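# Tighten the loose cylinder nut using the impact wrench

## Task

Use the impact wrench to tighten the nut that sits loose on the cylinder.

## Robot and tools

Robot: two 6-joint arms, left_arm and right_arm, each ending in a parallel two-finger gripper. Joint order in every row and every per-joint list: waist (joint1), shoulder (joint2), elbow (joint3), wrist pitch (joint4), wrist yaw (joint5), wrist roll (joint6). Stated ranges in rad: waist -2.618 to 3.054, shoulder 0.000 to 3.142, elbow 0.000 to 3.142, wrist pitch -1.571 to 1.571, wrist yaw -1.571 to 1.571, wrist roll -2.094 to 2.094. The true end of each can differ by up to 0.036 rad either way.

Frames: one shared scene frame, origin on the table top midway between the arms, +z up, +x out over the table, left_arm on the +y side. The names left and right do not refer to image sides. Arm bases: left_arm at (+0.034, +0.351, 0) m, quat_wxyz (+0.998, 0, 0, -0.066); right_arm at (+0.031, -0.334, 0) m, quat_wxyz (+1.000, 0, 0, +0.020). Fingers point along the gripper's +z and close along its y. end_effector_position is the point between the pads, about 1 cm short of the fingertips; the reported value may be off, more so at long reach.

Row format (both tools that move): one flat list of 14 numbers, each in [-1, 1], covering both arms even if only one moves: left_arm's six joint values then its opening, then right_arm's six joint values then its opening. Joint values are offsets, scaled so 1.0 equals 1.202 rad (waist), 1.258 (shoulder), 1.238 (elbow), 2.073 (wrist pitch), 2.022 (wrist yaw and wrist roll). Opening is absolute, not an offset: +1 fully open, -1 closed.

execute_actions(actions): a list of up to 15 actions; each action is a table of up to 15 rows, each row lasting one 1/30 s step. If fewer than 15 rows are given, the final row is repeated to fill the action. Joint offsets in every row are measured from the joint angles at the start of that action (for the first action, the angles last reported), not from the preceding row. An empty list just returns state and images. An action asking any joint more than 0.036 rad beyond its range is refused for both arms; if the first action fails this or any action is malformed, nothing in the call runs. A joint pushed beyond its real end stops there and the result may say "joint sent to its limit".

move(target, speed, blocking): target is one 14-number row; its offsets are measured from the "Joint positions" in the latest result that printed them. All joints travel proportionally and finish together, so grippers trace curves; duration is clamped to 0.5–10 s. speed is the peak rad/s of the joint with the longest way to go, 0.01 to 2, default 0.5. Moves ignore obstacles and the other arm; faster motion and aiming further past a contact both hit harder. Finger openings are applied at the start. With blocking=false you get a result after 0.5 s; until a result shows the move ended, further moves and execute_actions are refused, so use wait or stop. The result adds a "move:" line: ending (done, off_target, moving, held, fault), limits=held or limits=none, and each arm's joint furthest from target.

wait(seconds): 0 to 10; arms keep their last command and a running move continues. stop(): brakes a running move (needs room; fingers keep going). zoom_image(camera, region): camera is cam_high, cam_left_wrist or cam_right_wrist; region [x0, y0, x1, y1] in pixels, origin top-left, at most 504 by 504. read_manual(section): returns licence text only, "licences". finished_scene(scene): give the current scene's number; ends it irreversibly after the robot holds its last command and reports whether the goal was met, which must still hold.

Results: a state line with each gripper's position (m) and quat_wxyz; Joint positions and Joint velocities per arm (six joints in rad or rad/s, then pad gap in m, 0.094 m fully open); Joint targets (angles currently being driven toward); grip_measured (opening on the command scale, each gripper off by up to about 1 mm). "joint command not followed" means a clearance check altered some joint targets. All three cameras are 504x504; calibration (K, distortion, T_world_to_cam) is given and may be slightly off.

Motion behaviour: each step, joint targets are held within a lead of the measured angle (0.202 rad waist, 0.258 shoulder, 0.238 elbow, 0.573 wrist pitch, 0.522 wrist yaw and roll), and scaled back if they would move the gripper over 70 mm, so big moves span several actions and may need recommanding. Sending zero offsets repeatedly can let an arm droop; to hold, command offsets back to the desired angles, then zeros. To keep an object held, command an opening about 0.03 below grip_measured (less for a lighter hold); pad force tops out around 50–62 N, lower on thin parts.

Avoid: dropping or knocking anything off the table (fails the task), arm-to-arm collisions or pressing, slams and very hard pushes. Objects held may be tugged occasionally. Holding loads heats motors: a MOTOR HOT line appears from 75 °C, 90 °C stops that arm for 10 s, 100 °C makes it go limp and fall (OVER-TEMPERATURE FAULT). Smooth, low-effort, quick motion is preferred.

Each tool is called by a JSON object that holds its "op" and its "data", one argument or row to a line.

## Session

{"op": "execute_actions", "data": {
  "actions": []
}}

Scene clock: 0.00 s.
left_arm: end_effector_position=(+0.2930, +0.2712, +0.1989) grip_measured=+1.000 end_effector_quat_wxyz=(+0.176, +0.508, +0.824, +0.178) | right_arm: end_effector_position=(+0.3229, -0.1973, +0.1470) grip_measured=+1.000 end_effector_quat_wxyz=(-0.228, +0.832, -0.419, +0.282)
Joint names: [waist, shoulder, elbow, wrist pitch, wrist yaw, wrist roll]
Joint positions: left_arm=[-0.391  1.22   1.193 -1.163 -0.342  0.647  0.094] | right_arm=[ 0.52   1.14   0.792 -0.511  0.232 -1.735  0.094]
Joint velocities: left_arm=[ 0.007 -0.007 -0.007  0.007 -0.022  0.022  0.   ] | right_arm=[-0.002  0.022  0.017  0.022  0.066  0.095  0.   ]
Motor temperatures (°C, as the motors report them): left_arm=[17 41 28 23 22 19] | right_arm=[17 26 20 22 17 17]
Joint targets: left_arm=[-0.391 1.211 1.206 -1.155 -0.344 0.642] | right_arm=[0.520 1.136 0.795 -0.526 0.230 -1.732]
camera_calibration (this result's frames):
cam_left_wrist: T_world_to_cam=[[-0.717308, -0.462008, -0.521553, 0.442799], [-0.648352, 0.716725, 0.256799, -0.00295936], [0.255167, 0.522354, -0.813656, 0.0426845], [0, 0, 0, 1]] pos_world=[0.304813, 0.184402, 0.266434]
cam_right_wrist: T_world_to_cam=[[0.478976, 0.65911, 0.579789, -0.114293], [-0.0466254, -0.640447, 0.766585, -0.224419], [0.876589, -0.394209, -0.276028, -0.216524], [0, 0, 0, 1]] pos_world=[0.234082, -0.153753, 0.178535]

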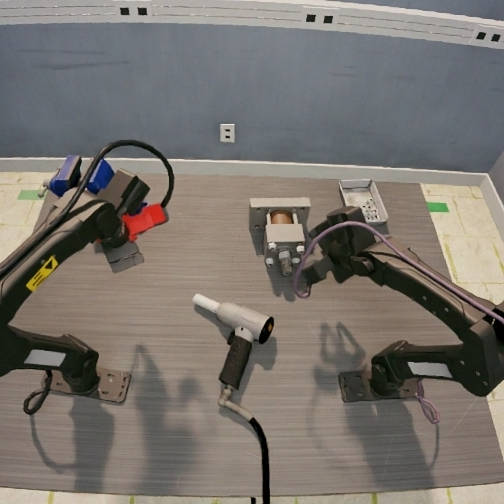

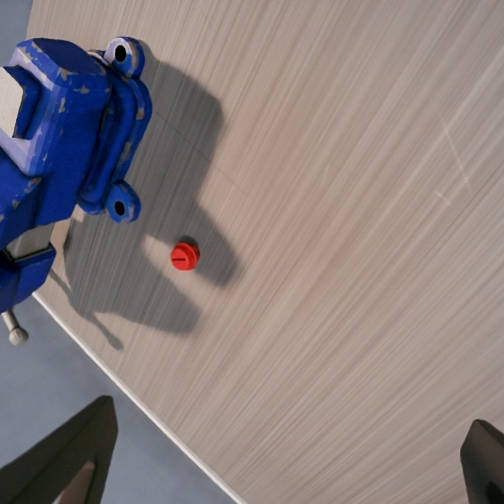

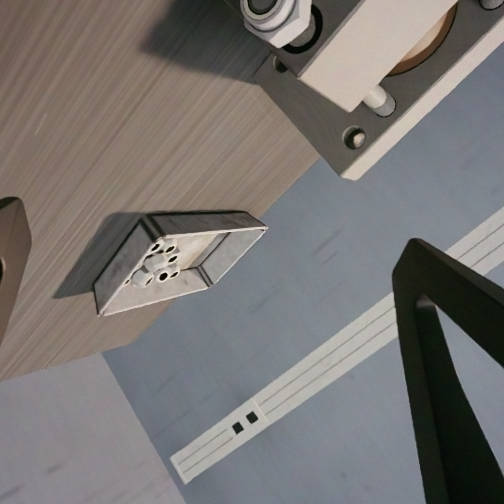

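{"op": "zoom_image", "data": {
  "camera": "cam_high",
  "region": [180, 180, 340, 420]
}}

{"op": "zoom_image", "data": {
  "camera": "cam_high",
  "region": [245, 220, 325, 290]
}}

Region (180, 180, 340, 420) of cam_high's 504x504 image, scaled by 2.100, with more detail than that image has.

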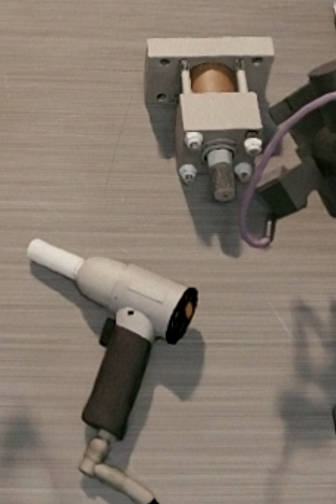

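Region (245, 220, 325, 290) of cam_high's 504x504 image, scaled by 6.300, with more detail than that image has; it fills the top 441 rows of this view, and the rest is white.

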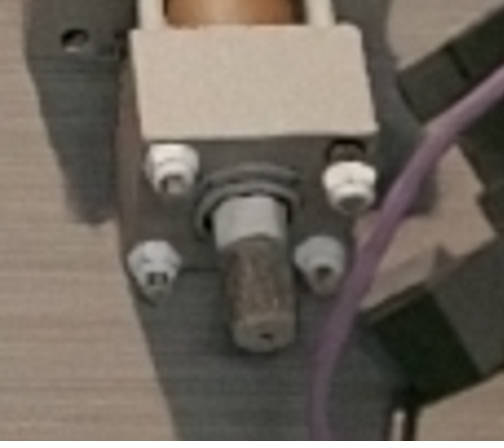

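{"op": "move", "data": {
  "target": [-0.888,0.405,0.14,-0.021,0.169,-1.0,1,-0.266,0.4,0.51,-0.25,-0.115,1.0,-0.6],
  "speed": 1.0
}}

{"op": "move", "data": {
  "target": [0,0,0,0,0,0,1,0,0.225,0.01,0.113,0,0.6,-0.6],
  "speed": 0.8
}}

Scene clock: 37.90 s.
left_arm: end_effector_position=(+0.0293, +0.0455, +0.0908) grip_measured=+1.000 end_effector_quat_wxyz=(-0.002, +0.110, +0.994, +0.011) | right_arm: end_effector_position=(+0.3893, -0.2418, +0.1516) grip_measured=-0.598 end_effector_quat_wxyz=(+0.164, +0.015, +0.985, +0.042)
Joint names: [waist, shoulder, elbow, wrist pitch, wrist yaw, wrist roll]
Joint positions: left_arm=[-1.454  1.731  1.331 -1.194  0.003 -1.367  0.094] | right_arm=[ 0.21   1.627  1.401 -1.004  0.005  0.28   0.019]
Joint velocities: left_arm=[-0.002 -0.017 -0.007 -0.051 -0.022 -0.037  0.   ] | right_arm=[ 0.002  0.012 -0.002  0.037  0.051  0.007 -0.001]
Motor temperatures (°C, as the motors report them): left_arm=[17 40 30 23 22 19] | right_arm=[17 26 22 24 17 17]
Joint targets: left_arm=[-1.458 1.729 1.366 -1.206 -0.000 -1.375] | right_arm=[0.201 1.643 1.424 -1.029 -0.001 0.287]
move: off_target (left_arm, right_arm); limits=none; left_arm: farthest joint: the elbow, 0.035 radians from its target (0.173 radians at the start); right_arm: farthest joint: the wrist pitch, 0.025 radians from its target (0.519 radians at the start)
camera_calibration (this result's frames):
cam_left_wrist: T_world_to_cam=[[-0.163443, -0.982757, -0.0864623, 0.0608834], [-0.885282, 0.107423, 0.452478, 0.0325138], [-0.435388, 0.150498, -0.887574, 0.183786], [0, 0, 0, 1]] pos_world=[0.118753, 0.0286815, 0.153676]
cam_right_wrist: T_world_to_cam=[[0.119147, -0.992568, -0.0247615, -0.287109], [-0.905427, -0.118853, 0.407524, 0.261528], [-0.407438, -0.0261353, -0.912859, 0.394443], [0, 0, 0, 1]] pos_world=[0.431713, -0.243583, 0.246382]

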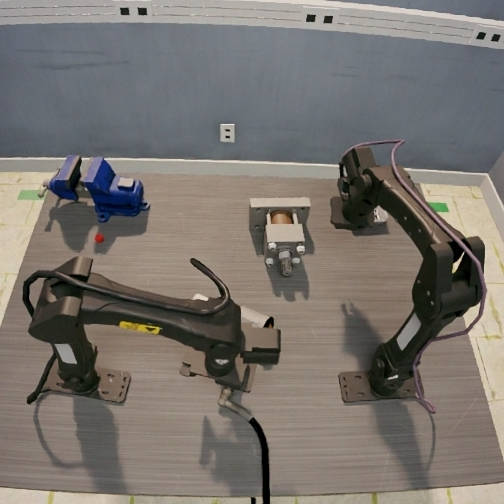

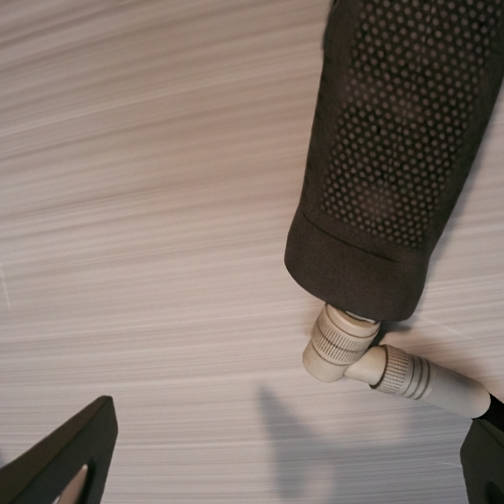

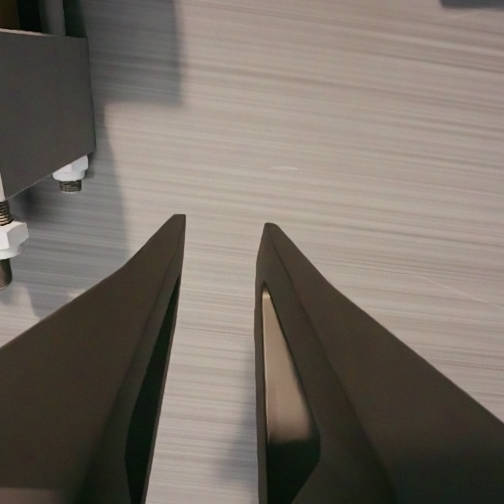

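Scene clock: 40.30 s.
left_arm: end_effector_position=(+0.0288, +0.0455, +0.0908) grip_measured=+1.000 end_effector_quat_wxyz=(-0.004, +0.110, +0.994, +0.011) | right_arm: end_effector_position=(+0.4392, -0.2291, +0.0678) grip_measured=-0.598 end_effector_quat_wxyz=(+0.098, +0.574, +0.805, +0.112)
Joint names: [waist, shoulder, elbow, wrist pitch, wrist yaw, wrist roll]
Joint positions: left_arm=[-1.454  1.731  1.331 -1.194  0.006 -1.367  0.094] | right_arm=[ 0.21   1.896  1.401 -0.777  0.005  1.489  0.019]
Joint velocities: left_arm=[-0.002 -0.012 -0.012 -0.037  0.007 -0.051  0.   ] | right_arm=[ 0.007  0.002 -0.017  0.022 -0.095 -0.051 -0.   ]
Motor temperatures (°C, as the motors report them): left_arm=[17 40 30 23 22 19] | right_arm=[17 26 22 23 17 17]
Joint targets: left_arm=[-1.454 1.731 1.331 -1.194 0.003 -1.367] | right_arm=[0.210 1.910 1.414 -0.770 0.005 1.494]
move: done; limits=none; left_arm: farthest joint: the wrist yaw, 0.003 radians from its target (0.000 radians at the start); right_arm: farthest joint: the shoulder, 0.014 radians from its target (0.283 radians at the start)
camera_calibration (this result's frames):
cam_left_wrist: T_world_to_cam=[[-0.163638, -0.982764, -0.0860123, 0.0607685], [-0.883905, 0.10734, 0.455182, 0.031749], [-0.438104, 0.150512, -0.886234, 0.183506], [0, 0, 0, 1]] pos_world=[0.118402, 0.0286934, 0.153404]
cam_right_wrist: T_world_to_cam=[[-0.849157, -0.453381, -0.270885, 0.282995], [-0.516113, 0.603517, 0.607778, 0.3233], [-0.112071, 0.655906, -0.746477, 0.353815], [0, 0, 0, 1]] pos_world=[0.44682, -0.298882, 0.144279]

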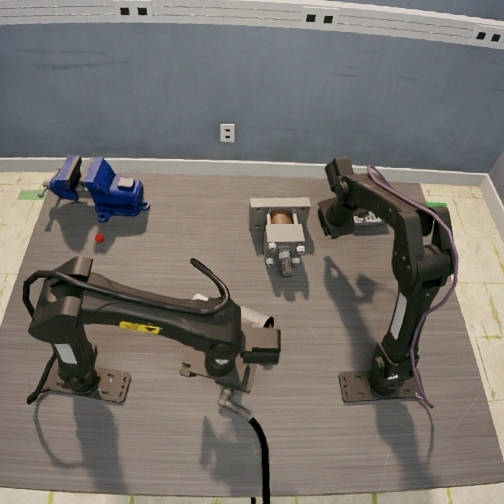

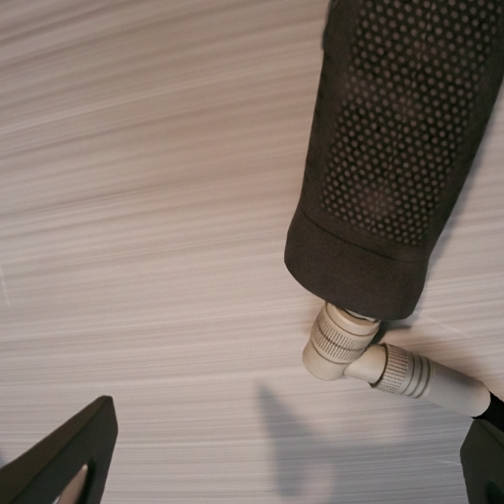

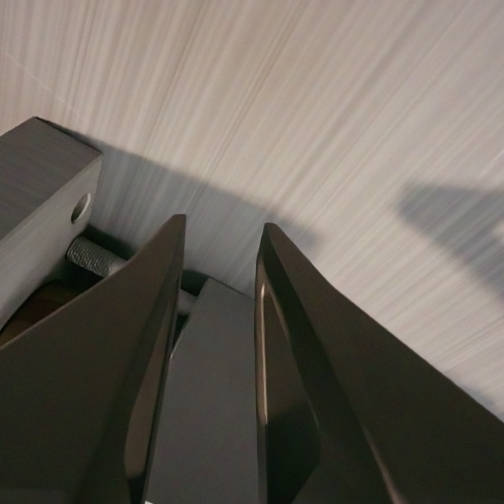

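{"op": "move", "data": {
  "target": [0.141,0.122,0.115,0.03,0,0.117,1,-0.02,0.228,0.32,-0.01,0,0,-0.6],
  "speed": 0.5
}}

Scene clock: 57.00 s.
left_arm: end_effector_position=(+0.0836, +0.0096, +0.0693) grip_measured=+1.000 end_effector_quat_wxyz=(-0.008, +0.142, +0.990, +0.006) | right_arm: end_effector_position=(+0.5307, -0.2131, +0.0703) grip_measured=-0.598 end_effector_quat_wxyz=(+0.131, +0.575, +0.794, +0.149)
Joint names: [waist, shoulder, elbow, wrist pitch, wrist yaw, wrist roll]
Joint positions: left_arm=[-1.29   1.887  1.44  -1.139  0.011 -1.138  0.094] | right_arm=[ 0.196  2.166  1.774 -0.779  0.005  1.489  0.019]
Joint velocities: left_arm=[-0.007  0.012  0.002 -0.037  0.007  0.037  0.   ] | right_arm=[-0.002  0.017 -0.002  0.037 -0.081  0.037  0.   ]
Motor temperatures (°C, as the motors report them): left_arm=[17 41 29 22 21 19] | right_arm=[17 28 22 23 17 17]
Joint targets: left_arm=[-1.284 1.885 1.473 -1.132 0.006 -1.130] | right_arm=[0.186 2.183 1.797 -0.798 0.005 1.488]
move: off_target (left_arm, right_arm); limits=none; left_arm: farthest joint: the elbow, 0.034 radians from its target (0.142 radians at the start); right_arm: farthest joint: the elbow, 0.023 radians from its target (0.396 radians at the start)
camera_calibration (this result's frames):
cam_left_wrist: T_world_to_cam=[[-0.227594, -0.970858, -0.0750745, 0.0371247], [-0.870822, 0.16843, 0.461845, 0.0916366], [-0.435741, 0.17049, -0.883778, 0.193347], [0, 0, 0, 1]] pos_world=[0.172498, -0.0123552, 0.131341]
cam_right_wrist: T_world_to_cam=[[-0.824284, -0.433447, -0.364252, 0.36619], [-0.565415, 0.596845, 0.569282, 0.386829], [-0.0293514, 0.675204, -0.737047, 0.315017], [0, 0, 0, 1]] pos_world=[0.529809, -0.284854, 0.145353]

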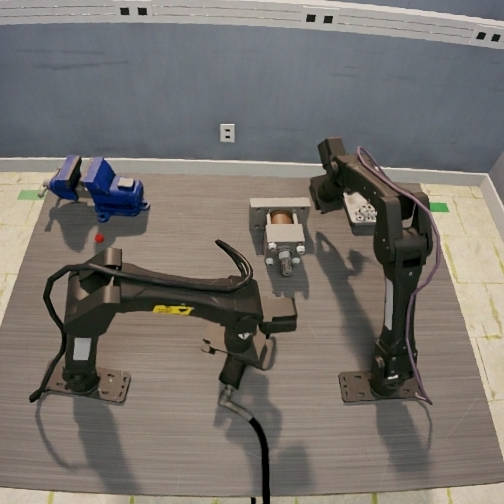

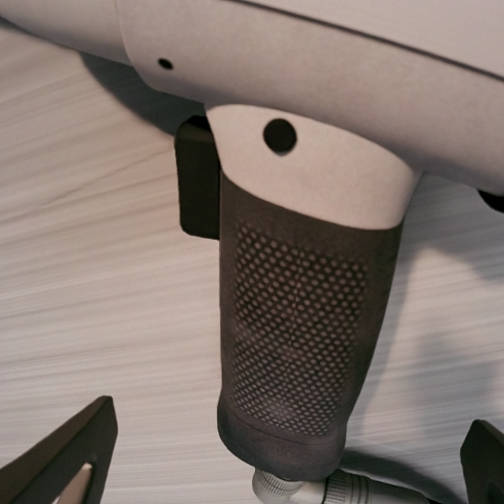

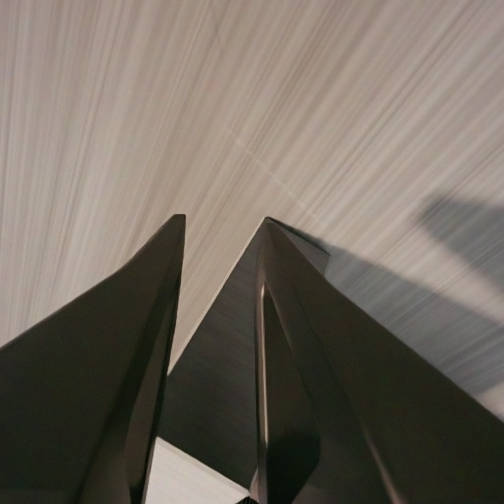

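{"op": "move", "data": {
  "target": [0,0.03,-0.07,0.08,0,0.035,1,0.17,0.0,0.02,0,0,0,-0.6],
  "speed": 0.12
}}

Scene clock: 62.67 s.
left_arm: end_effector_position=(+0.0850, -0.0027, +0.0383) grip_measured=+1.000 end_effector_quat_wxyz=(-0.002, +0.173, +0.985, -0.015) | right_arm: end_effector_position=(+0.5310, -0.1987, +0.0842) grip_measured=-0.598 end_effector_quat_wxyz=(+0.213, +0.543, +0.806, +0.100)
Joint names: [waist, shoulder, elbow, wrist pitch, wrist yaw, wrist roll]
Joint positions: left_arm=[-1.29   1.925  1.364 -0.983  0.013 -1.075  0.094] | right_arm=[ 0.295  2.156  1.788 -0.778  0.217  1.474  0.019]
Joint velocities: left_arm=[-0.002 -0.012 -0.012 -0.081 -0.11  -0.066  0.   ] | right_arm=[-0.017 -0.002  0.007 -0.037 -0.007  0.022  0.   ]
Motor temperatures (°C, as the motors report them): left_arm=[17 41 29 22 21 19] | right_arm=[18 29 23 23 18 17]
Joint targets: left_arm=[-1.290 1.924 1.353 -0.973 0.011 -1.067] | right_arm=[0.398 2.166 1.799 -0.779 0.009 1.489]
move: off_target (right_arm); limits=none; left_arm: farthest joint: the elbow, 0.010 radians from its target (0.086 radians at the start); right_arm: farthest joint: the wrist yaw, 0.212 radians from its target (0.000 radians at the start)
camera_calibration (this result's frames):
cam_left_wrist: T_world_to_cam=[[-0.288066, -0.956965, -0.0351691, 0.026766], [-0.859872, 0.242326, 0.44933, 0.109038], [-0.42147, 0.159678, -0.892673, 0.167764], [0, 0, 0, 1]] pos_world=[0.172177, -0.0275968, 0.101705]
cam_right_wrist: T_world_to_cam=[[-0.783242, -0.520941, -0.339343, 0.336575], [-0.621494, 0.670696, 0.40486, 0.42878], [0.0166875, 0.528003, -0.849079, 0.271247], [0, 0, 0, 1]] pos_world=[0.525577, -0.255465, 0.170928]

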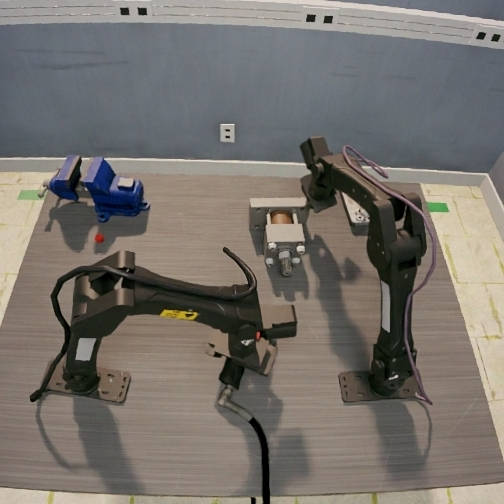

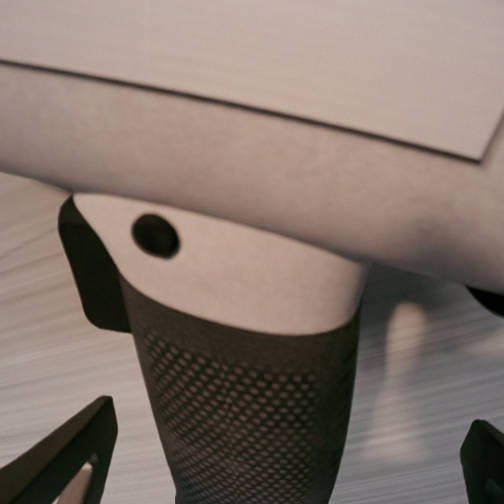

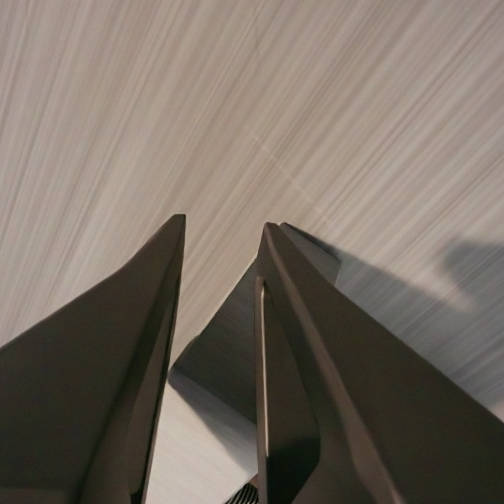

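{"op": "move", "data": {
  "target": [-0.035,0,-0.035,-0.005,0,-0.015,1,-0.2,-0.1,0.03,-0.1,-0.1,0,1],
  "speed": 0.3
}}

{"op": "move", "data": {
  "target": [0,0,0,0,0,0,-0.04,-0.3,0,-0.1,-0.2,-0.45,0,1],
  "speed": 0.6
}}

Scene clock: 67.83 s.
left_arm: end_effector_position=(+0.0714, +0.0067, +0.0305) grip_measured=+1.000 end_effector_quat_wxyz=(-0.009, +0.178, +0.984, +0.001) | right_arm: end_effector_position=(+0.5130, -0.2892, +0.1233) grip_measured=+0.999 end_effector_quat_wxyz=(+0.139, +0.625, +0.757, +0.127)
Joint names: [waist, shoulder, elbow, wrist pitch, wrist yaw, wrist roll]
Joint positions: left_arm=[-1.323  1.925  1.331 -0.984  0.017 -1.098  0.094] | right_arm=[ 0.055  2.044  1.807 -0.956  0.017  1.474  0.094]
Joint velocities: left_arm=[-0.012 -0.002 -0.002 -0.022 -0.007  0.007  0.   ] | right_arm=[ 0.012 -0.002 -0.007 -0.051  0.037 -0.007 -0.001]
Motor temperatures (°C, as the motors report them): left_arm=[17 41 29 22 21 19] | right_arm=[18 29 23 23 19 17]
Joint targets: left_arm=[-1.332 1.925 1.320 -0.994 0.014 -1.106] | right_arm=[0.055 2.030 1.826 -0.985 0.014 1.474]
move: off_target (right_arm); limits=none; left_arm: farthest joint: the elbow, 0.011 radians from its target (0.043 radians at the start); right_arm: farthest joint: the wrist pitch, 0.030 radians from its target (0.207 radians at the start)
camera_calibration (this result's frames):
cam_left_wrist: T_world_to_cam=[[-0.29831, -0.95228, -0.0646075, 0.0331921], [-0.853897, 0.236021, 0.463847, 0.0977645], [-0.426464, 0.193538, -0.883556, 0.153449], [0, 0, 0, 1]] pos_world=[0.158823, -0.0211645, 0.0923778]
cam_right_wrist: T_world_to_cam=[[-0.881108, -0.328944, -0.339772, 0.394372], [-0.470919, 0.676221, 0.566534, 0.366872], [0.0434029, 0.659182, -0.75073, 0.364724], [0, 0, 0, 1]] pos_world=[0.504421, -0.35878, 0.19996]

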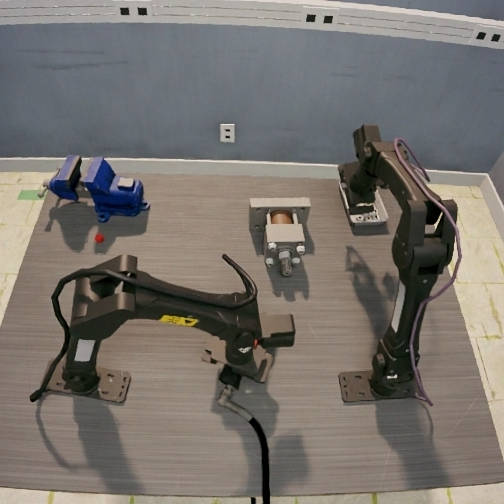

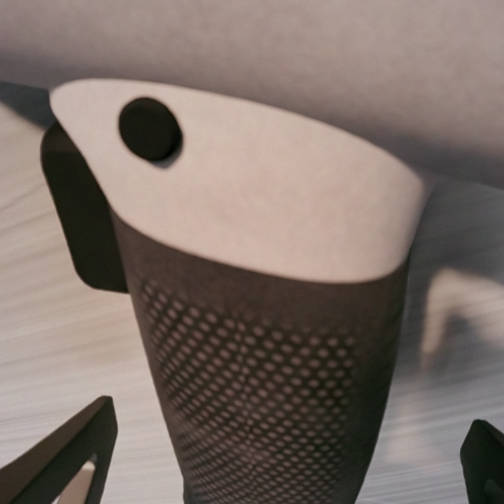

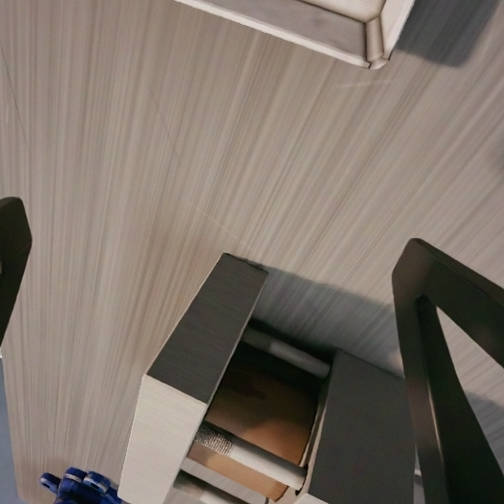

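Scene clock: 70.17 s.
left_arm: end_effector_position=(+0.0716, +0.0096, +0.0301) grip_measured=-0.026 end_effector_quat_wxyz=(-0.009, +0.176, +0.984, +0.007) | right_arm: end_effector_position=(+0.4229, -0.2944, +0.1449) grip_measured=+1.000 end_effector_quat_wxyz=(-0.288, +0.705, +0.565, +0.318)
Joint names: [waist, shoulder, elbow, wrist pitch, wrist yaw, wrist roll]
Joint positions: left_arm=[-1.323  1.925  1.33  -0.994  0.014 -1.102  0.046] | right_arm=[-0.3    2.044  1.7   -1.347 -0.88   1.474  0.094]
Joint velocities: left_arm=[-0.002 -0.002 -0.017  0.022 -0.051  0.022 -0.001] | right_arm=[-0.002  0.032  0.002  0.022 -0.051  0.022 -0.   ]
Motor temperatures (°C, as the motors report them): left_arm=[17 42 29 22 21 19] | right_arm=[18 30 22 23 19 17]
Joint targets: left_arm=[-1.323 1.925 1.331 -0.984 0.016 -1.098] | right_arm=[-0.305 2.044 1.683 -1.370 -0.893 1.474]
move: off_target (right_arm); limits=none; left_arm: farthest joint: the wrist pitch, 0.010 radians from its target (0.000 radians at the start); right_arm: farthest joint: the wrist pitch, 0.023 radians from its target (0.415 radians at the start)
camera_calibration (this result's frames):
cam_left_wrist: T_world_to_cam=[[-0.294976, -0.952462, -0.0761904, 0.0361277], [-0.855327, 0.227666, 0.465385, 0.0975339], [-0.425916, 0.202445, -0.881823, 0.152359], [0, 0, 0, 1]] pos_world=[0.158972, -0.0186392, 0.0917153]
cam_right_wrist: T_world_to_cam=[[-0.994099, 0.0909756, -0.059086, 0.451308], [-0.0651661, -0.065378, 0.99573, -0.136414], [0.0867243, 0.993705, 0.0709207, 0.349304], [0, 0, 0, 1]] pos_world=[0.409463, -0.397081, 0.137724]

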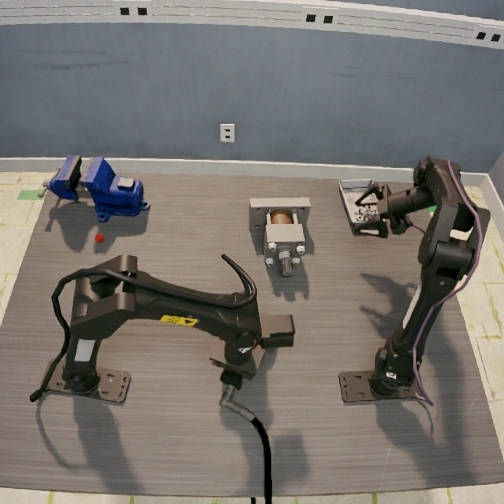

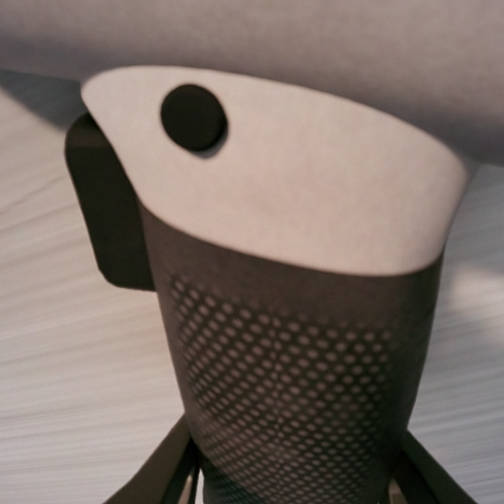

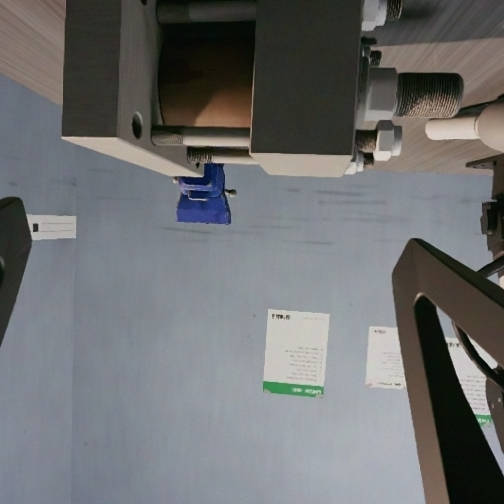

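{"op": "move", "data": {
  "target": [0.03,-0.02,0.17,-0.085,0,0.02,-0.05,0,-0.15,-0.28,0.06,0,0,1],
  "speed": 0.2
}}

Scene clock: 75.93 s.
left_arm: end_effector_position=(+0.0820, +0.0033, +0.0643) grip_measured=-0.034 end_effector_quat_wxyz=(-0.018, +0.171, +0.985, +0.014) | right_arm: end_effector_position=(+0.3669, -0.2796, +0.1227) grip_measured=+1.000 end_effector_quat_wxyz=(-0.307, +0.711, +0.556, +0.304)
Joint names: [waist, shoulder, elbow, wrist pitch, wrist yaw, wrist roll]
Joint positions: left_arm=[-1.29   1.934  1.482 -1.156  0.025 -1.078  0.045] | right_arm=[-0.3    1.877  1.37  -1.237 -0.88   1.474  0.094]
Joint velocities: left_arm=[ 0.002 -0.017 -0.022  0.022 -0.066  0.007 -0.001] | right_arm=[-0.012 -0.027  0.027  0.066  0.022 -0.022  0.001]
Motor temperatures (°C, as the motors report them): left_arm=[17 42 29 22 21 19] | right_arm=[18 30 22 22 18 17]
Joint targets: left_arm=[-1.287 1.900 1.540 -1.170 0.014 -1.061] | right_arm=[-0.300 1.855 1.353 -1.223 -0.880 1.474]
move: off_target (left_arm, right_arm); limits=none; left_arm: farthest joint: the elbow, 0.059 radians from its target (0.211 radians at the start); right_arm: farthest joint: the shoulder, 0.022 radians from its target (0.189 radians at the start)
camera_calibration (this result's frames):
cam_left_wrist: T_world_to_cam=[[-0.286746, -0.953981, -0.0877262, 0.0358301], [-0.850687, 0.211441, 0.481274, 0.0906079], [-0.440577, 0.212631, -0.87217, 0.188773], [0, 0, 0, 1]] pos_world=[0.170522, -0.025116, 0.124178]
cam_right_wrist: T_world_to_cam=[[-0.995793, 0.0913542, -0.00715029, 0.387339], [-0.0143543, -0.0784458, 0.996815, -0.139417], [0.0905023, 0.992724, 0.0794271, 0.338339], [0, 0, 0, 1]] pos_world=[0.353088, -0.382199, 0.114869]

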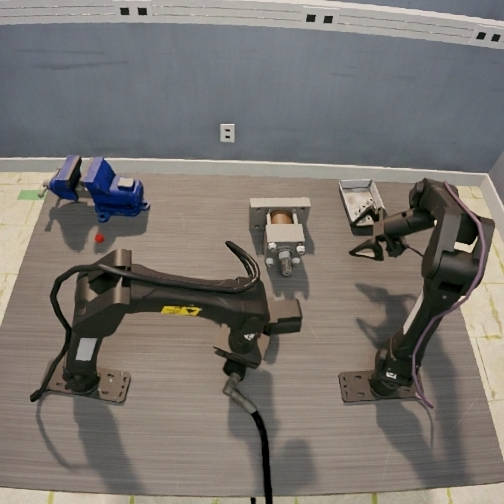

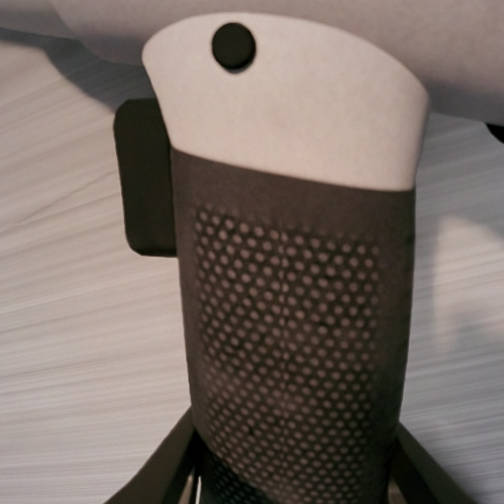

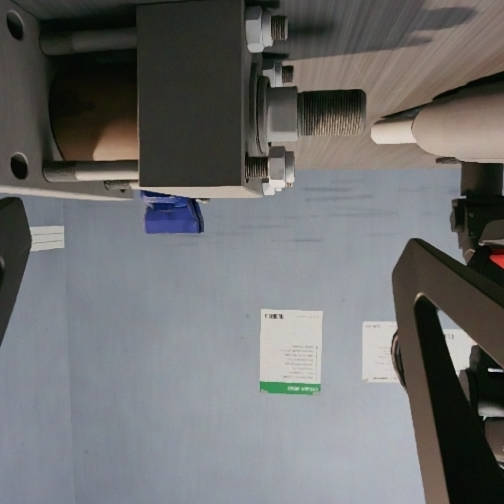

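Pivoting well. Continue.

{"op": "move", "data": {
  "target": [0.05,-0.045,0.22,-0.09,-0.02,0.04,-0.06,0,0,0,0,0,0,1],
  "speed": 0.12
}}

Scene clock: 80.43 s.
left_arm: end_effector_position=(+0.1050, -0.0059, +0.1078) grip_measured=-0.041 end_effector_quat_wxyz=(-0.012, +0.175, +0.984, +0.009) | right_arm: end_effector_position=(+0.3670, -0.2796, +0.1227) grip_measured=+1.000 end_effector_quat_wxyz=(-0.306, +0.711, +0.556, +0.304)
Joint names: [waist, shoulder, elbow, wrist pitch, wrist yaw, wrist roll]
Joint positions: left_arm=[-1.236  1.952  1.681 -1.326  0.016 -1.016  0.045] | right_arm=[-0.3    1.877  1.37  -1.237 -0.88   1.474  0.094]
Joint velocities: left_arm=[ 0.002  0.017 -0.007  0.022 -0.007 -0.037 -0.   ] | right_arm=[-0.007 -0.022  0.012 -0.022 -0.007 -0.007  0.   ]
Motor temperatures (°C, as the motors report them): left_arm=[17 43 30 22 21 19] | right_arm=[18 30 22 22 18 17]
Joint targets: left_arm=[-1.230 1.877 1.754 -1.343 -0.015 -0.997] | right_arm=[-0.300 1.877 1.370 -1.237 -0.880 1.474]
move: off_target (left_arm); limits=none; left_arm: farthest joint: the shoulder, 0.074 radians from its target (0.056 radians at the start); right_arm: farthest joint: the waist, 0.000 radians from its target (0.000 radians at the start)
camera_calibration (this result's frames):
cam_left_wrist: T_world_to_cam=[[-0.293451, -0.952661, -0.0795241, 0.0373546], [-0.853608, 0.223668, 0.470453, 0.0926765], [-0.430395, 0.205937, -0.878834, 0.238443], [0, 0, 0, 1]] pos_world=[0.192696, -0.0342469, 0.168923]
cam_right_wrist: T_world_to_cam=[[-0.99579, 0.0913534, -0.00752643, 0.387452], [-0.0147219, -0.0783485, 0.996817, -0.139243], [0.090473, 0.992732, 0.0793636, 0.338373], [0, 0, 0, 1]] pos_world=[0.353157, -0.382218, 0.114862]

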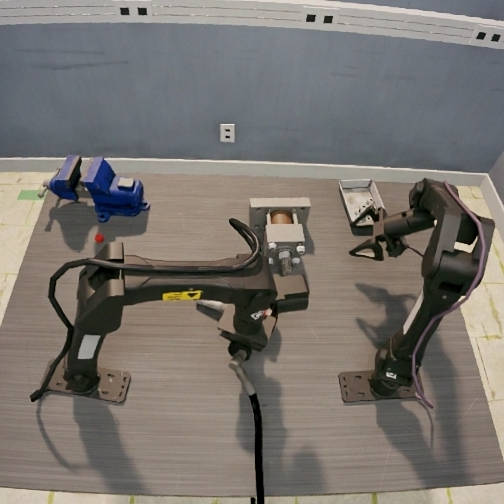

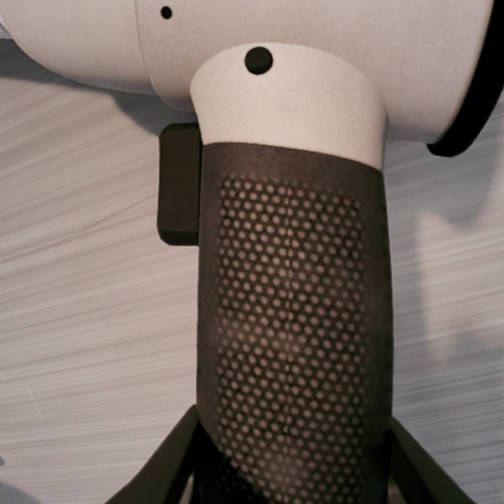

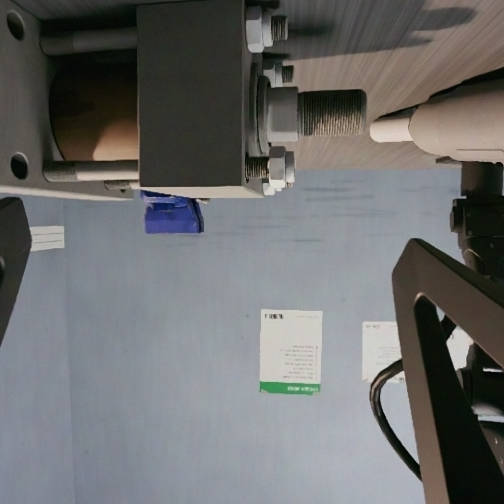

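{"op": "execute_actions", "data": {
  "actions": [
    [[0.015,-0.09,0.06,-0.02,-0.02,0.01,-0.07,0,0,0,0,0,0,1]],
    [[0.015,-0.09,0.06,-0.02,-0.02,0.01,-0.07,0,0,0,0,0,0,1]],
    [[0,-0.068,0.06,0,-0.02,0.01,-0.13,0,0,0,0,0,0,1]],
    [[0,-0.068,0.11,-0.02,-0.02,0.01,-0.13,0,0,0,0,0,0,1]],
    [[0,-0.068,0.11,-0.02,-0.02,0.01,-0.13,0,0,0,0,0,0,1]],
    [[0,-0.068,0.06,0,-0.02,0.01,-0.13,0,0,0,0,0,0,1]]
  ]
}}

Scene clock: 88.67 s.
left_arm: end_effector_position=(+0.1024, -0.0012, +0.1729) grip_measured=-0.043 end_effector_quat_wxyz=(-0.014, +0.172, +0.984, -0.045) | right_arm: end_effector_position=(+0.3670, -0.2796, +0.1227) grip_measured=+1.000 end_effector_quat_wxyz=(-0.306, +0.711, +0.556, +0.304)
Joint names: [waist, shoulder, elbow, wrist pitch, wrist yaw, wrist roll]
Joint positions: left_arm=[-1.218  1.851  1.802 -1.449  0.062 -1.007  0.045] | right_arm=[-0.3    1.877  1.37  -1.237 -0.88   1.474  0.094]
Joint velocities: left_arm=[-0.007 -0.002  0.007  0.022  0.037  0.081 -0.   ] | right_arm=[ 0.022 -0.012 -0.012  0.066  0.007 -0.022 -0.002]
Motor temperatures (°C, as the motors report them): left_arm=[17 46 31 22 21 19] | right_arm=[18 29 22 22 18 17]
Joint targets: left_arm=[-1.218 1.765 1.877 -1.445 0.021 -0.986] | right_arm=[-0.300 1.877 1.370 -1.237 -0.880 1.474]
camera_calibration (this result's frames):
cam_left_wrist: T_world_to_cam=[[-0.286715, -0.957581, 0.0288634, 0.0267893], [-0.844328, 0.266812, 0.464674, 0.0589031], [-0.452664, 0.108859, -0.885011, 0.29682], [0, 0, 0, 1]] pos_world=[0.191774, -0.0223746, 0.234545]
cam_right_wrist: T_world_to_cam=[[-0.99579, 0.0913534, -0.00752643, 0.387452], [-0.0147219, -0.0783485, 0.996817, -0.139243], [0.090473, 0.992732, 0.0793636, 0.338373], [0, 0, 0, 1]] pos_world=[0.353157, -0.382218, 0.114862]

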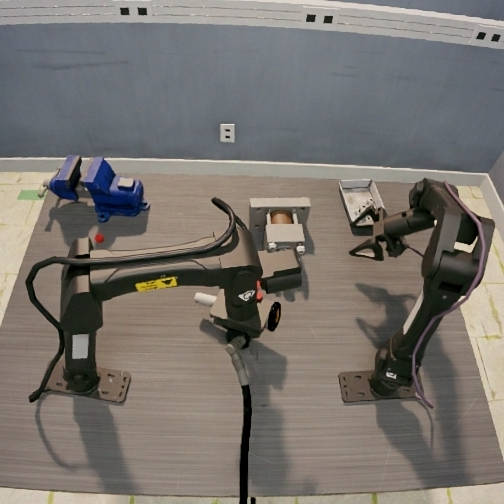

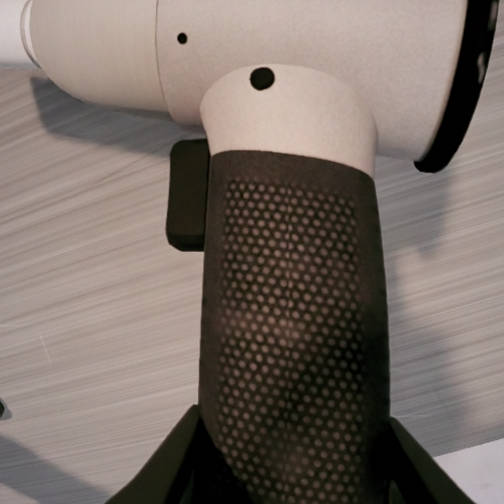

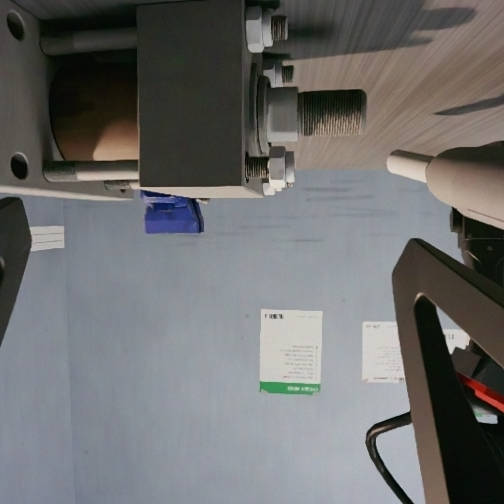

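{"op": "execute_actions", "data": {
  "actions": [
    [[-0.04,-0.062,0.06,0,-0.05,0.1,-0.13,0,0,0,0,0,0,1]],
    [[-0.03,-0.062,0.06,0.01,-0.05,0.1,-0.13,0,0,0,0,0,0,1]],
    [[0,-0.062,0.06,0.02,-0.06,0.1,-0.13,0,0,0,0,0,0,1]],
    [[0,-0.062,0.06,0.03,-0.06,0.1,-0.13,0,0,0,0,0,0,1]],
    [[0,-0.062,0.06,0.04,-0.06,0.1,-0.13,0,0,0,0,0,0,1]],
    [[0,-0.062,0.06,0.04,-0.06,0.1,-0.13,0,0,0,0,0,0,1]],
    [[0,-0.062,0.06,0.04,-0.05,0.01,-0.13,0,0,0,0,0,0,1]]
  ]
}}

Scene clock: 96.77 s.
left_arm: end_effector_position=(+0.1135, -0.0132, +0.1757) grip_measured=-0.044 end_effector_quat_wxyz=(+0.093, +0.609, +0.787, +0.006) | right_arm: end_effector_position=(+0.3670, -0.2796, +0.1227) grip_measured=+1.000 end_effector_quat_wxyz=(-0.306, +0.711, +0.556, +0.304)
Joint names: [waist, shoulder, elbow, wrist pitch, wrist yaw, wrist roll]
Joint positions: left_arm=[-1.291  1.85   1.802 -1.395 -0.137 -0.097  0.045] | right_arm=[-0.3    1.877  1.37  -1.237 -0.88   1.474  0.094]
Joint velocities: left_arm=[ 0.002 -0.022 -0.027 -0.051 -0.022 -0.037  0.001] | right_arm=[-0.017 -0.012  0.007  0.007  0.037 -0.007 -0.001]
Motor temperatures (°C, as the motors report them): left_arm=[17 48 32 22 21 19] | right_arm=[18 29 22 21 18 17]
Joint targets: left_arm=[-1.291 1.772 1.877 -1.314 -0.230 -0.061] | right_arm=[-0.300 1.877 1.370 -1.237 -0.880 1.474]
camera_calibration (this result's frames):
cam_left_wrist: T_world_to_cam=[[-0.931717, -0.3166, -0.177957, 0.136392], [-0.358154, 0.882236, 0.305592, 0.0510776], [0.0602496, 0.348461, -0.935385, 0.259438], [0, 0, 0, 1]] pos_world=[0.129741, -0.0922849, 0.251338]
cam_right_wrist: T_world_to_cam=[[-0.99579, 0.0913534, -0.00752643, 0.387452], [-0.0147219, -0.0783485, 0.996817, -0.139243], [0.090473, 0.992732, 0.0793636, 0.338373], [0, 0, 0, 1]] pos_world=[0.353157, -0.382218, 0.114862]

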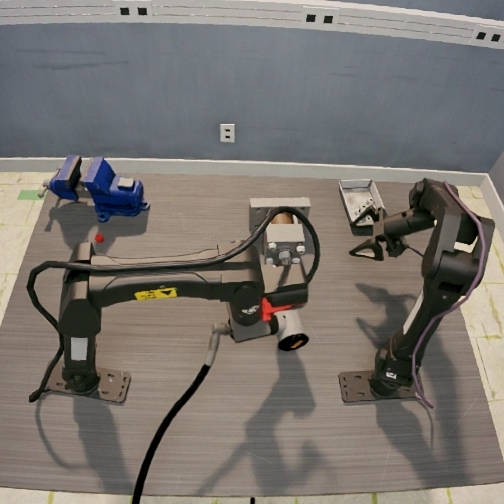

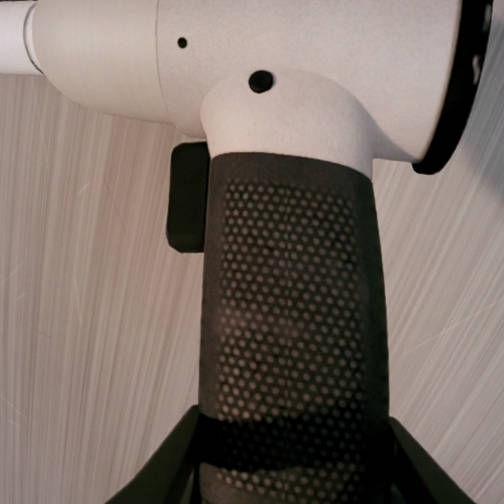

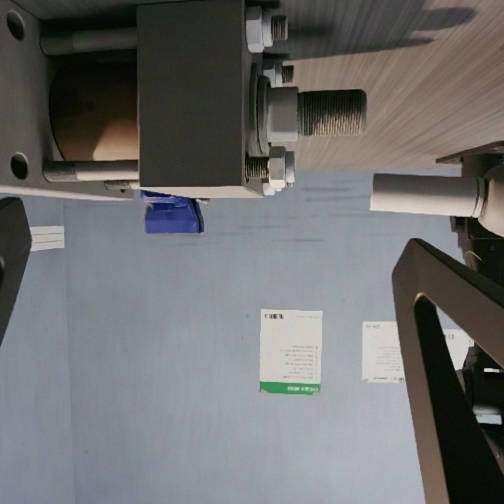

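{"op": "execute_actions", "data": {
  "actions": [
    [[-0.01,-0.03,0.12,0.02,-0.05,0.06,-0.13,0,0,0,0,0,0,1]],
    [[-0.01,-0.025,0.12,0.02,-0.05,0.06,-0.13,0,0,0,0,0,0,1]],
    [[0,-0.025,0.12,0.02,-0.05,0.02,-0.13,0,0,0,0,0,0,1]],
    [[0,-0.066,0.06,0.035,-0.05,0.02,-0.13,0,0,0,0,0,0,1]]
  ]
}}

Scene clock: 102.20 s.
left_arm: end_effector_position=(+0.1226, -0.0373, +0.1793) grip_measured=-0.044 end_effector_quat_wxyz=(+0.101, +0.659, +0.745, +0.026) | right_arm: end_effector_position=(+0.3670, -0.2796, +0.1227) grip_measured=+1.000 end_effector_quat_wxyz=(-0.306, +0.711, +0.556, +0.304)
Joint names: [waist, shoulder, elbow, wrist pitch, wrist yaw, wrist roll]
Joint positions: left_arm=[-1.291  1.969  1.975 -1.454 -0.169  0.034  0.045] | right_arm=[-0.3    1.877  1.37  -1.237 -0.88   1.474  0.094]
Joint velocities: left_arm=[-0.002 -0.007 -0.012 -0.037 -0.007 -0.007  0.   ] | right_arm=[ 0.022 -0.002 -0.017 -0.051  0.007 -0.037 -0.   ]
Motor temperatures (°C, as the motors report them): left_arm=[17 49 32 22 21 19] | right_arm=[18 29 22 21 18 17]
Joint targets: left_arm=[-1.291 1.886 2.049 -1.381 -0.264 0.075] | right_arm=[-0.300 1.877 1.370 -1.237 -0.880 1.474]
camera_calibration (this result's frames):
cam_left_wrist: T_world_to_cam=[[-0.954875, -0.191857, -0.226728, 0.154145], [-0.259252, 0.910882, 0.321064, 0.0606892], [0.144924, 0.365355, -0.919518, 0.257966], [0, 0, 0, 1]] pos_world=[0.125537, -0.119956, 0.252668]
cam_right_wrist: T_world_to_cam=[[-0.99579, 0.0913534, -0.00752643, 0.387452], [-0.0147219, -0.0783485, 0.996817, -0.139243], [0.090473, 0.992732, 0.0793636, 0.338373], [0, 0, 0, 1]] pos_world=[0.353157, -0.382218, 0.114862]

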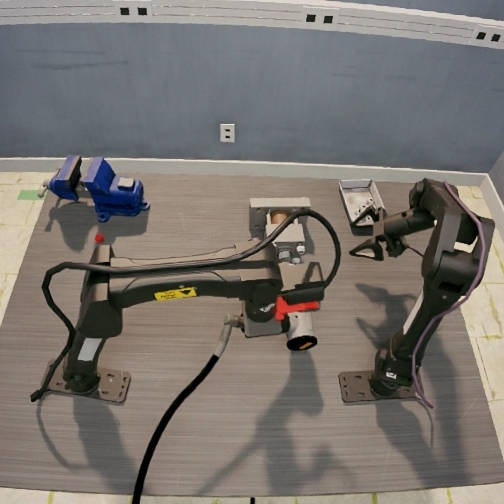

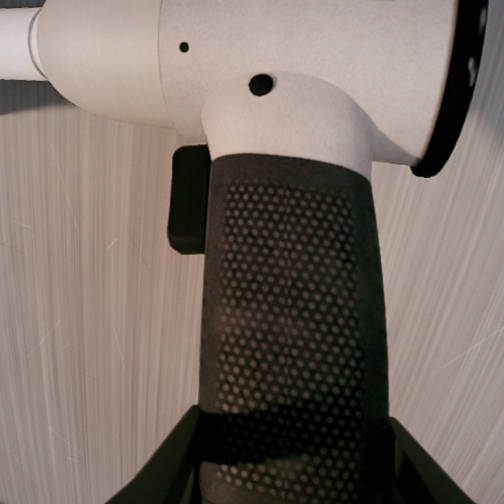

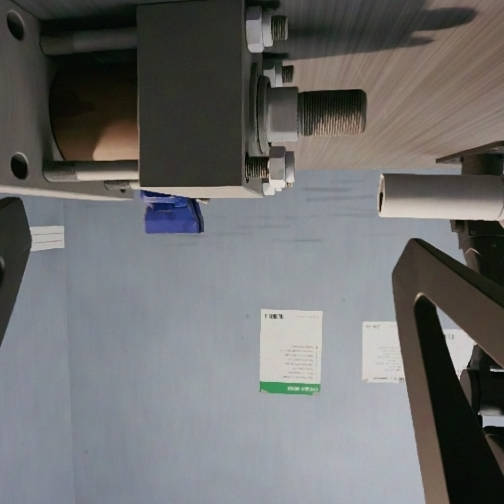

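{"op": "execute_actions", "data": {
  "actions": [
    [[0,-0.025,0.12,0.025,-0.04,0.02,-0.13,0,0,0,0,0,0,1]],
    [[0,-0.025,0.12,0.025,-0.04,0.02,-0.13,0,0,0,0,0,0,1]],
    [[0.03,-0.025,0.12,0.025,-0.04,0.04,-0.13,0,0,0,0,0,0,1]],
    [[0.03,-0.03,0.09,0.035,-0.04,0.04,-0.13,0,0,0,0,0,0,1]],
    [[0,-0.07,0.06,0.035,-0.04,0.02,-0.13,0,0,0,0,0,0,1]]
  ]
}}

Scene clock: 114.57 s.
left_arm: end_effector_position=(+0.1564, -0.0706, +0.1502) grip_measured=-0.044 end_effector_quat_wxyz=(+0.085, +0.655, +0.750, +0.037) | right_arm: end_effector_position=(+0.3670, -0.2796, +0.1227) grip_measured=+1.000 end_effector_quat_wxyz=(-0.306, +0.711, +0.556, +0.304)
Joint names: [waist, shoulder, elbow, wrist pitch, wrist yaw, wrist roll]
Joint positions: left_arm=[-1.222  2.174  2.171 -1.474 -0.161  0.089  0.045] | right_arm=[-0.3    1.877  1.37  -1.237 -0.88   1.474  0.094]
Joint velocities: left_arm=[-0.012 -0.027 -0.007  0.022  0.066  0.051 -0.002] | right_arm=[ 0.007  0.002  0.002 -0.022 -0.066 -0.022 -0.   ]
Motor temperatures (°C, as the motors report them): left_arm=[17 52 32 23 22 20] | right_arm=[18 29 22 21 18 17]
Joint targets: left_arm=[-1.222 2.086 2.245 -1.406 -0.242 0.129] | right_arm=[-0.300 1.877 1.370 -1.237 -0.880 1.474]
camera_calibration (this result's frames):
cam_left_wrist: T_world_to_cam=[[-0.954068, -0.196536, -0.226113, 0.172874], [-0.268799, 0.894834, 0.356396, 0.104222], [0.132289, 0.400805, -0.906562, 0.241042], [0, 0, 0, 1]] pos_world=[0.161061, -0.155896, 0.220465]
cam_right_wrist: T_world_to_cam=[[-0.99579, 0.0913534, -0.00752643, 0.387452], [-0.0147219, -0.0783485, 0.996817, -0.139243], [0.090473, 0.992732, 0.0793636, 0.338373], [0, 0, 0, 1]] pos_world=[0.353157, -0.382218, 0.114862]

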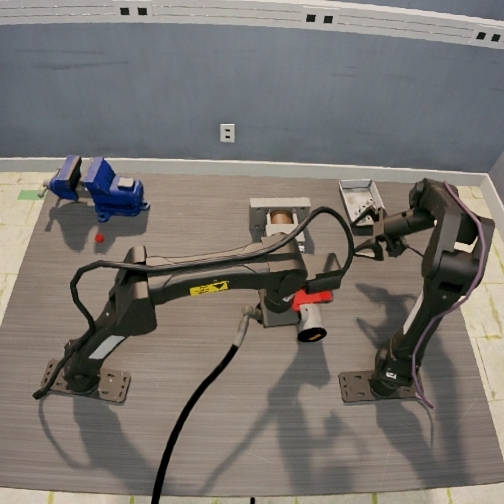

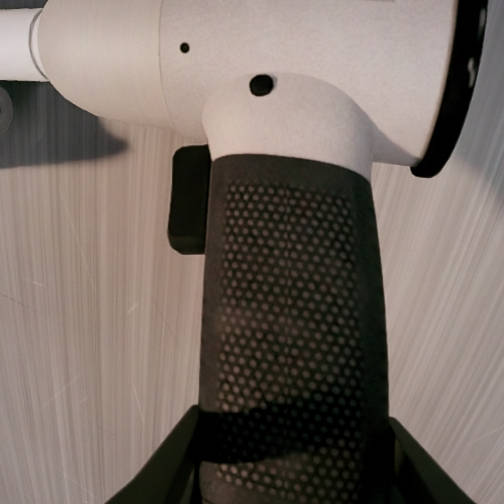

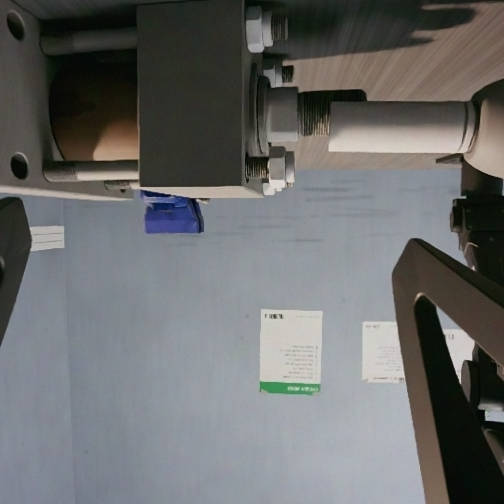

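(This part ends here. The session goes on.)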